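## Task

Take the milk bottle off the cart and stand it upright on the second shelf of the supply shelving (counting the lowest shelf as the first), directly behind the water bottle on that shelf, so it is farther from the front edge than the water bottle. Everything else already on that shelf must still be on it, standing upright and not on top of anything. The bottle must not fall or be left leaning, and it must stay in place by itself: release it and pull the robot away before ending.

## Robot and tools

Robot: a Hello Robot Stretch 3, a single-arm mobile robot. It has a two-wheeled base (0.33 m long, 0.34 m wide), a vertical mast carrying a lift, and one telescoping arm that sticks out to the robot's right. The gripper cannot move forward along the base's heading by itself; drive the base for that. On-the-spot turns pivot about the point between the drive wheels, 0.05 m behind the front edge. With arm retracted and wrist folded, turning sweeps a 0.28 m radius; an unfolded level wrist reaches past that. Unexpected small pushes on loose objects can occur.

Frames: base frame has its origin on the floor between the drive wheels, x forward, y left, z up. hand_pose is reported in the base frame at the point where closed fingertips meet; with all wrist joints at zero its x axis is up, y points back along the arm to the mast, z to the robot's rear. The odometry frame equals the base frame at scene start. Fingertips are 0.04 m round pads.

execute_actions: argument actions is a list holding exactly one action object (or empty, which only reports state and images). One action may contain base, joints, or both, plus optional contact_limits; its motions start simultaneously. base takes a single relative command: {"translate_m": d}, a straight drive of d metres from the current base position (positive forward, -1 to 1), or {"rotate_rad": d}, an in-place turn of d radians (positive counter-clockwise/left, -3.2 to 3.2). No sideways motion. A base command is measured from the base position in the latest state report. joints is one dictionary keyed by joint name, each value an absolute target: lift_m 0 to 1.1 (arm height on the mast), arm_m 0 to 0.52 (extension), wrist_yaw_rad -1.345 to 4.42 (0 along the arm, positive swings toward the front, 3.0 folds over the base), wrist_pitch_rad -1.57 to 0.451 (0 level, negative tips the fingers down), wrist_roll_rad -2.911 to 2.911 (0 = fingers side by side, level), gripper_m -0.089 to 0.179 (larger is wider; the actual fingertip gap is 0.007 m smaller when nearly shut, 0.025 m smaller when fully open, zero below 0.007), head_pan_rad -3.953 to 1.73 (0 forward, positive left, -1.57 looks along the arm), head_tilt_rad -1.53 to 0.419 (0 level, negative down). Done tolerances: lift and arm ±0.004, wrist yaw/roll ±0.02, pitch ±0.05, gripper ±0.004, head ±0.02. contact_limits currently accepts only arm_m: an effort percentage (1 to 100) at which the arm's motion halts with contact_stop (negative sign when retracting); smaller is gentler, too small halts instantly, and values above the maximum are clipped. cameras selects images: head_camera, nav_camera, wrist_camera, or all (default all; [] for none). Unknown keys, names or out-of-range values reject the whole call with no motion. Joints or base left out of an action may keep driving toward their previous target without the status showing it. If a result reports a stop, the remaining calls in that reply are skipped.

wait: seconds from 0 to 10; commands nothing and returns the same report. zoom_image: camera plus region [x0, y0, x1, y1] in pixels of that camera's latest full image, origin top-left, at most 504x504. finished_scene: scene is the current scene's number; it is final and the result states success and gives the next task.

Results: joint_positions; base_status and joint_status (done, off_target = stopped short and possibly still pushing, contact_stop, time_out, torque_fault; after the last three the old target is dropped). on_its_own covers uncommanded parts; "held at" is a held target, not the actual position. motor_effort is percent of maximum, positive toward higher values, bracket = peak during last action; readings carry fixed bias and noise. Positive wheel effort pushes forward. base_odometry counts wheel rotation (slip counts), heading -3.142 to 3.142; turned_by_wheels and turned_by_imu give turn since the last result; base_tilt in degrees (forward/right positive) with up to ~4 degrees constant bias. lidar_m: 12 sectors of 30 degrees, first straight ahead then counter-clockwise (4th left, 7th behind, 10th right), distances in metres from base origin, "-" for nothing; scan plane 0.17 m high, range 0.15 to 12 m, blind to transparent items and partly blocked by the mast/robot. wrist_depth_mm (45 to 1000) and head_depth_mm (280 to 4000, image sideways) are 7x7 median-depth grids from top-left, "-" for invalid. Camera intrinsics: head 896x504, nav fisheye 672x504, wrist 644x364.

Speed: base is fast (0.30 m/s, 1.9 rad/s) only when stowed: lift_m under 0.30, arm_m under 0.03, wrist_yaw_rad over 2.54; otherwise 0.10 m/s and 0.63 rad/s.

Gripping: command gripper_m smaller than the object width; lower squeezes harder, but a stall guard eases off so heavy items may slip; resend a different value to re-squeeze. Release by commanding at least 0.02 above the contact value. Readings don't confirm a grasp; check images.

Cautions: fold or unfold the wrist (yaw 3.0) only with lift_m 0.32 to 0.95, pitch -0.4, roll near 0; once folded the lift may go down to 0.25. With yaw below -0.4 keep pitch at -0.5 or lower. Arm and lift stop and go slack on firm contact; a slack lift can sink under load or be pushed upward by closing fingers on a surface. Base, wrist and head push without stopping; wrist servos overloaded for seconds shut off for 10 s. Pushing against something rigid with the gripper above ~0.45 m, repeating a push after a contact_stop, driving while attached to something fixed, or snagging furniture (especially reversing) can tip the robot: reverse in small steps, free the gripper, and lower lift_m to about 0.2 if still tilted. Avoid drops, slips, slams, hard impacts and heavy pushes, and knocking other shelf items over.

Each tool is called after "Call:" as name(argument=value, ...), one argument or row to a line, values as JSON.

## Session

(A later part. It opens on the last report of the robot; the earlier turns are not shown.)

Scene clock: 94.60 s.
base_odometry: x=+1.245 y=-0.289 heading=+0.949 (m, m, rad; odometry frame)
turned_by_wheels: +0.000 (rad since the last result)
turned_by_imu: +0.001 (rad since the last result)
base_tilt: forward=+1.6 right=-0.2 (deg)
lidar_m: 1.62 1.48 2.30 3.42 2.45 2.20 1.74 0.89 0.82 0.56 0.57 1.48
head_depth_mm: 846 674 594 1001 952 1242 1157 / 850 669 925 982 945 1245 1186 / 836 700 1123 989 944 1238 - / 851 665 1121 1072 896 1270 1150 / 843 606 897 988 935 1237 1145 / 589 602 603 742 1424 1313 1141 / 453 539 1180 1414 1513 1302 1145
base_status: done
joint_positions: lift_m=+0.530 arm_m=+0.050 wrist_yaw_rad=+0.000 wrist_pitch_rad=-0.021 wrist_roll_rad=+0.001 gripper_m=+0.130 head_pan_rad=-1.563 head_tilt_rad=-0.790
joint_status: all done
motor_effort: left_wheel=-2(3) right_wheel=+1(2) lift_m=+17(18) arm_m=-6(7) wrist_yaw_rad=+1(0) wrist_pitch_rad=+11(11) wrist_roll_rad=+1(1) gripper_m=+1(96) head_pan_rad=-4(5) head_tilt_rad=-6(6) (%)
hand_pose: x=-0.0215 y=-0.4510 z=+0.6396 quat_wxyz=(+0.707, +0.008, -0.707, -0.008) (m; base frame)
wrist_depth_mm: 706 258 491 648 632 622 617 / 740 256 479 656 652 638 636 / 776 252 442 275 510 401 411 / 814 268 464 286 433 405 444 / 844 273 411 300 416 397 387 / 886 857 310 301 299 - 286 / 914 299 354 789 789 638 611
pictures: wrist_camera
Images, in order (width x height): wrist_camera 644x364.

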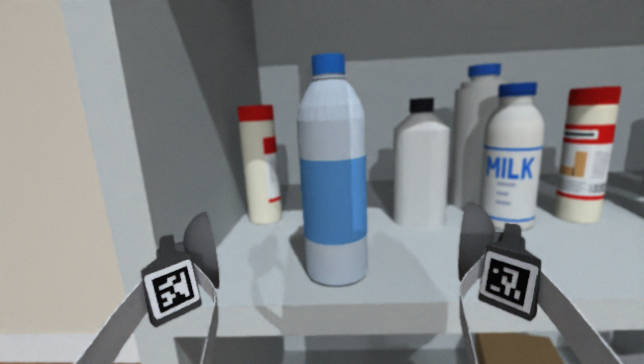

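Call:
execute_actions(
  actions=[
    {"joints":{"arm_m":0.235}},
  ],
  cameras=[],
)

Call:
execute_actions(
  actions=[
    {"joints":{"gripper_m":0.03}},
  ],
  cameras=[],
)

Call:
execute_actions(
  actions=[
    {"joints":{"lift_m":0.565}},
  ],
  cameras=[],
)

Call:
execute_actions(
  actions=[
    {"base":{"translate_m":-0.23}},
  ],
  cameras=[],
)

Call:
execute_actions(
  actions=[
    {"joints":{"lift_m":0.533}},
  ],
  cameras=[],
)

Call:
execute_actions(
  actions=[
    {"joints":{"gripper_m":0.1}},
  ],
  cameras=[],
)

Call:
execute_actions(
  actions=[
    {"joints":{"arm_m":0}},
  ],
  cameras=["head_camera"],
)

Scene clock: 104.27 s.
base_odometry: x=+1.245 y=-0.289 heading=+0.949 (m, m, rad; odometry frame)
turned_by_wheels: +0.000 (rad since the last result)
turned_by_imu: +0.000 (rad since the last result)
base_tilt: forward=+1.6 right=-0.2 (deg)
lidar_m: 1.62 1.48 2.29 3.41 2.45 2.20 1.74 0.90 0.70 0.56 0.56 1.49
head_depth_mm: 848 672 596 998 950 1241 1152 / 848 671 917 979 946 1243 - / 829 701 1119 992 921 1226 1145 / 853 668 1125 1070 926 1235 1150 / 841 607 897 985 935 1237 1148 / 588 603 603 741 1420 1303 1142 / 453 541 1192 1408 1514 1292 1144
base_status: not commanded
joint_positions: lift_m=+0.530 arm_m=+0.235 wrist_yaw_rad=+0.000 wrist_pitch_rad=-0.021 wrist_roll_rad=+0.001 gripper_m=+0.130 head_pan_rad=-1.563 head_tilt_rad=-0.790
joint_status: all done
motor_effort: left_wheel=-2(2) right_wheel=+1(1) lift_m=+16(17) arm_m=+4(4) wrist_yaw_rad=+1(0) wrist_pitch_rad=+11(11) wrist_roll_rad=+1(1) gripper_m=+0(1) head_pan_rad=-3(4) head_tilt_rad=-6(6) (%)
hand_pose: x=-0.0215 y=-0.6353 z=+0.6396 quat_wxyz=(+0.707, +0.008, -0.707, -0.008) (m; base frame)
wrist_depth_mm: 191 262 444 96 466 459 453 / 189 260 390 90 479 471 272 / 188 258 259 87 245 233 271 / 187 255 271 90 242 234 234 / 185 252 110 94 251 309 236 / 184 221 280 98 261 - 239 / 178 235 232 103 212 226 221
pictures: none
No camera images: the call's "cameras" was empty. Leave "cameras" out to get every camera's image.

Scene clock: 105.77 s.
base_odometry: x=+1.245 y=-0.289 heading=+0.949 (m, m, rad; odometry frame)
turned_by_wheels: +0.000 (rad since the last result)
turned_by_imu: +0.000 (rad since the last result)
base_tilt: forward=+1.6 right=-0.2 (deg)
lidar_m: 1.62 1.48 2.29 3.42 2.45 2.20 1.74 0.89 0.70 0.56 0.56 1.48
head_depth_mm: 846 674 595 999 948 1248 1158 / 844 670 923 979 946 1241 - / 834 698 1119 992 930 1230 1145 / 850 665 1123 1074 929 1233 1143 / 841 608 898 988 936 1238 1144 / 587 602 603 740 1425 1302 1142 / 453 540 1184 1411 1515 1301 1136
base_status: not commanded
joint_positions: lift_m=+0.530 arm_m=+0.235 wrist_yaw_rad=+0.002 wrist_pitch_rad=-0.021 wrist_roll_rad=+0.001 gripper_m=+0.031 head_pan_rad=-1.563 head_tilt_rad=-0.791
joint_status: all done
motor_effort: left_wheel=-2(2) right_wheel=+1(1) lift_m=+17(17) arm_m=+3(4) wrist_yaw_rad=-1(2) wrist_pitch_rad=+11(10) wrist_roll_rad=+1(1) gripper_m=-22(100) head_pan_rad=-3(4) head_tilt_rad=-5(6) (%)
hand_pose: x=-0.0210 y=-0.6354 z=+0.6397 quat_wxyz=(+0.707, +0.008, -0.707, -0.007) (m; base frame)
wrist_depth_mm: 190 261 470 102 464 461 454 / 189 258 432 97 478 471 273 / 187 257 266 94 114 233 273 / 186 254 277 97 118 234 234 / 185 251 287 101 106 244 237 / 183 247 282 106 112 258 240 / 182 227 241 111 212 229 223
pictures: none
No camera images: the call's "cameras" was empty. Leave "cameras" out to get every camera's image.

Scene clock: 106.90 s.
base_odometry: x=+1.245 y=-0.289 heading=+0.949 (m, m, rad; odometry frame)
turned_by_wheels: +0.000 (rad since the last result)
turned_by_imu: +0.000 (rad since the last result)
base_tilt: forward=+1.6 right=-0.2 (deg)
lidar_m: 1.62 1.48 2.30 3.42 2.45 2.19 1.74 0.89 0.70 0.56 0.56 1.48
head_depth_mm: 846 673 595 998 950 1249 1155 / 845 671 920 975 946 1252 - / 837 701 1117 990 943 1243 1147 / 847 665 1114 1017 939 1235 1151 / 841 606 898 986 936 1233 1148 / 590 603 602 740 1419 1308 1141 / 453 540 1187 1415 1522 1305 1134
base_status: not commanded
joint_positions: lift_m=+0.564 arm_m=+0.235 wrist_yaw_rad=+0.002 wrist_pitch_rad=-0.064 wrist_roll_rad=+0.001 gripper_m=+0.031 head_pan_rad=-1.563 head_tilt_rad=-0.791
joint_status: all done
on_its_own: wrist_pitch_rad is at rest, and its effort (+33) is outside its rest range (-20 to +32)
motor_effort: left_wheel=-2(2) right_wheel=+1(1) lift_m=+40(41) arm_m=+3(3) wrist_yaw_rad=-1(2) wrist_pitch_rad=+33(35) wrist_roll_rad=+1(1) gripper_m=-22(23) head_pan_rad=-4(3) head_tilt_rad=-6(6) (%)
hand_pose: x=-0.0210 y=-0.6339 z=+0.6626 quat_wxyz=(+0.707, +0.024, -0.707, -0.022) (m; base frame)
wrist_depth_mm: 190 261 465 105 461 454 450 / 189 259 434 99 476 472 285 / 187 256 270 95 490 296 276 / 186 253 276 98 244 237 234 / 185 251 290 102 107 248 238 / 184 248 309 106 112 297 243 / 181 231 268 111 236 253 238
pictures: none
No camera images: the call's "cameras" was empty. Leave "cameras" out to get every camera's image.

Scene clock: 110.33 s.
base_odometry: x=+1.111 y=-0.476 heading=+0.949 (m, m, rad; odometry frame)
turned_by_wheels: +0.000 (rad since the last result)
turned_by_imu: +0.000 (rad since the last result)
base_tilt: forward=+1.6 right=-0.2 (deg)
lidar_m: 1.84 1.69 2.62 3.41 2.13 2.00 1.51 1.49 0.73 0.66 0.66 1.49
head_depth_mm: 833 711 968 1022 948 1246 1155 / 835 705 1119 1020 943 1247 - / 837 698 1124 991 942 1239 1153 / 850 663 922 881 938 1240 1152 / 856 662 1125 984 937 1238 1147 / 824 690 1127 1066 931 1244 1140 / 844 682 912 992 929 1230 1139
base_status: done
joint_positions: lift_m=+0.564 arm_m=+0.235 wrist_yaw_rad=+0.001 wrist_pitch_rad=-0.064 wrist_roll_rad=+0.001 gripper_m=+0.031 head_pan_rad=-1.563 head_tilt_rad=-0.791
joint_status: not commanded
motor_effort: left_wheel=-1(8) right_wheel=+2(3) lift_m=+40(40) arm_m=+3(3) wrist_yaw_rad=+0(1) wrist_pitch_rad=+32(32) wrist_roll_rad=+1(1) gripper_m=-22(22) head_pan_rad=-3(4) head_tilt_rad=-6(6) (%)
hand_pose: x=-0.0213 y=-0.6339 z=+0.6625 quat_wxyz=(+0.707, +0.023, -0.707, -0.023) (m; base frame)
wrist_depth_mm: 435 477 475 104 464 458 453 / 435 496 494 99 479 476 474 / 430 523 270 96 230 488 487 / 437 539 248 98 238 514 219 / 432 483 254 102 107 372 219 / 340 351 278 106 112 315 217 / 278 274 269 111 237 253 215
pictures: none
No camera images: the call's "cameras" was empty. Leave "cameras" out to get every camera's image.

Scene clock: 111.40 s.
base_odometry: x=+1.111 y=-0.476 heading=+0.949 (m, m, rad; odometry frame)
turned_by_wheels: +0.000 (rad since the last result)
turned_by_imu: +0.000 (rad since the last result)
base_tilt: forward=+1.6 right=-0.2 (deg)
lidar_m: 1.85 1.68 2.62 3.42 2.13 2.00 1.51 1.49 0.73 0.66 0.66 1.48
head_depth_mm: 834 708 972 1025 948 1246 1153 / 835 705 1122 1016 932 1246 - / 836 700 1118 990 929 1243 1146 / 850 664 922 885 926 1235 1151 / 853 661 1125 981 937 1241 1150 / 824 688 1121 1062 931 1244 1145 / 842 685 914 995 929 1228 1137
base_status: not commanded
joint_positions: lift_m=+0.533 arm_m=+0.235 wrist_yaw_rad=+0.001 wrist_pitch_rad=-0.032 wrist_roll_rad=+0.001 gripper_m=+0.031 head_pan_rad=-1.563 head_tilt_rad=-0.791
joint_status: all done
motor_effort: left_wheel=-2(2) right_wheel=+2(2) lift_m=+17(36) arm_m=+3(3) wrist_yaw_rad=-1(1) wrist_pitch_rad=+16(33) wrist_roll_rad=+1(1) gripper_m=-21(22) head_pan_rad=-4(4) head_tilt_rad=-6(6) (%)
hand_pose: x=-0.0213 y=-0.6351 z=+0.6400 quat_wxyz=(+0.707, +0.012, -0.707, -0.011) (m; base frame)
wrist_depth_mm: 438 481 476 102 464 461 456 / 435 505 492 97 481 474 471 / 431 521 243 94 226 225 485 / 438 537 242 97 175 503 221 / 417 455 252 101 107 342 220 / 328 322 272 106 112 283 219 / 250 248 240 111 213 228 206
pictures: none
No camera images: the call's "cameras" was empty. Leave "cameras" out to get every camera's image.

Scene clock: 112.60 s.
base_odometry: x=+1.111 y=-0.476 heading=+0.949 (m, m, rad; odometry frame)
turned_by_wheels: +0.000 (rad since the last result)
turned_by_imu: +0.000 (rad since the last result)
base_tilt: forward=+1.6 right=-0.2 (deg)
lidar_m: 1.85 1.69 2.61 3.42 2.13 2.00 1.50 1.50 0.73 0.66 0.66 1.49
head_depth_mm: 833 709 972 1021 944 1245 1150 / 834 704 1123 1021 930 1246 - / 837 700 1120 995 942 1240 1154 / 852 664 922 889 917 1233 1151 / 852 661 1127 983 934 1240 1147 / 823 687 1127 1073 930 1248 1146 / 844 686 913 994 933 1226 1141
base_status: not commanded
joint_positions: lift_m=+0.533 arm_m=+0.235 wrist_yaw_rad=+0.001 wrist_pitch_rad=-0.023 wrist_roll_rad=+0.001 gripper_m=+0.100 head_pan_rad=-1.563 head_tilt_rad=-0.791
joint_status: all done
motor_effort: left_wheel=-2(2) right_wheel=+2(1) lift_m=+18(18) arm_m=+3(2) wrist_yaw_rad=+0(0) wrist_pitch_rad=+11(16) wrist_roll_rad=+1(1) gripper_m=+0(94) head_pan_rad=-4(3) head_tilt_rad=-6(6) (%)
hand_pose: x=-0.0213 y=-0.6353 z=+0.6422 quat_wxyz=(+0.707, +0.009, -0.707, -0.008) (m; base frame)
wrist_depth_mm: 433 488 480 103 469 465 458 / 433 505 496 98 480 478 474 / 429 523 246 94 226 226 483 / 436 540 242 96 115 512 220 / 413 465 249 100 108 373 220 / 325 330 268 105 116 300 218 / 255 252 237 110 216 231 206
pictures: none
No camera images: the call's "cameras" was empty. Leave "cameras" out to get every camera's image.

Scene clock: 115.57 s.
base_odometry: x=+1.111 y=-0.476 heading=+0.949 (m, m, rad; odometry frame)
turned_by_wheels: +0.000 (rad since the last result)
turned_by_imu: +0.000 (rad since the last result)
base_tilt: forward=+1.6 right=-0.2 (deg)
lidar_m: 1.85 1.68 2.62 3.42 2.13 2.00 1.51 1.49 0.73 0.66 0.66 1.48
head_depth_mm: 829 708 968 1025 949 1246 1152 / 837 706 1122 1020 941 1243 1174 / 838 703 1123 992 941 1233 1171 / 854 666 922 897 898 1237 1126 / 855 661 1124 986 938 1240 1153 / 823 690 1133 1063 934 1244 1142 / 843 685 917 994 929 1227 1137
base_status: not commanded
joint_positions: lift_m=+0.533 arm_m=+0.000 wrist_yaw_rad=+0.000 wrist_pitch_rad=-0.022 wrist_roll_rad=+0.001 gripper_m=+0.100 head_pan_rad=-1.563 head_tilt_rad=-0.791
joint_status: all done
motor_effort: left_wheel=-2(2) right_wheel=+2(2) lift_m=+17(17) arm_m=-7(7) wrist_yaw_rad=+0(1) wrist_pitch_rad=+11(12) wrist_roll_rad=+1(1) gripper_m=+1(1) head_pan_rad=-4(3) head_tilt_rad=-6(6) (%)
hand_pose: x=-0.0214 y=-0.4010 z=+0.6425 quat_wxyz=(+0.707, +0.008, -0.707, -0.008) (m; base frame)
wrist_depth_mm: 433 624 692 690 676 674 525 / 429 623 717 700 707 688 522 / 426 540 743 338 729 450 514 / 424 538 701 348 618 449 513 / 411 477 498 365 425 403 395 / 355 349 339 335 332 328 322 / 415 554 872 856 759 809 537
pictures: head_camera (sideways: a quarter turn clockwise sets it upright)
Images, in order (width x height): head_camera 896x504.

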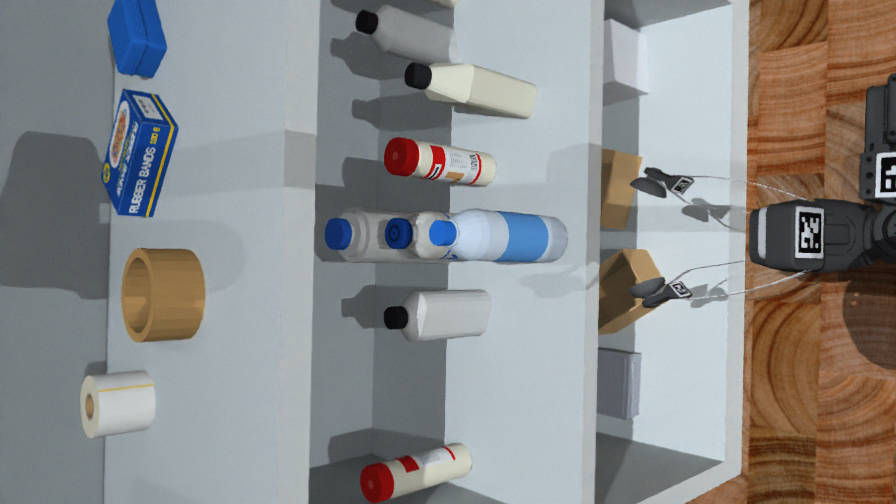

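Call:
finished_scene(
  scene=2,
)

The scene is finished: the task was done.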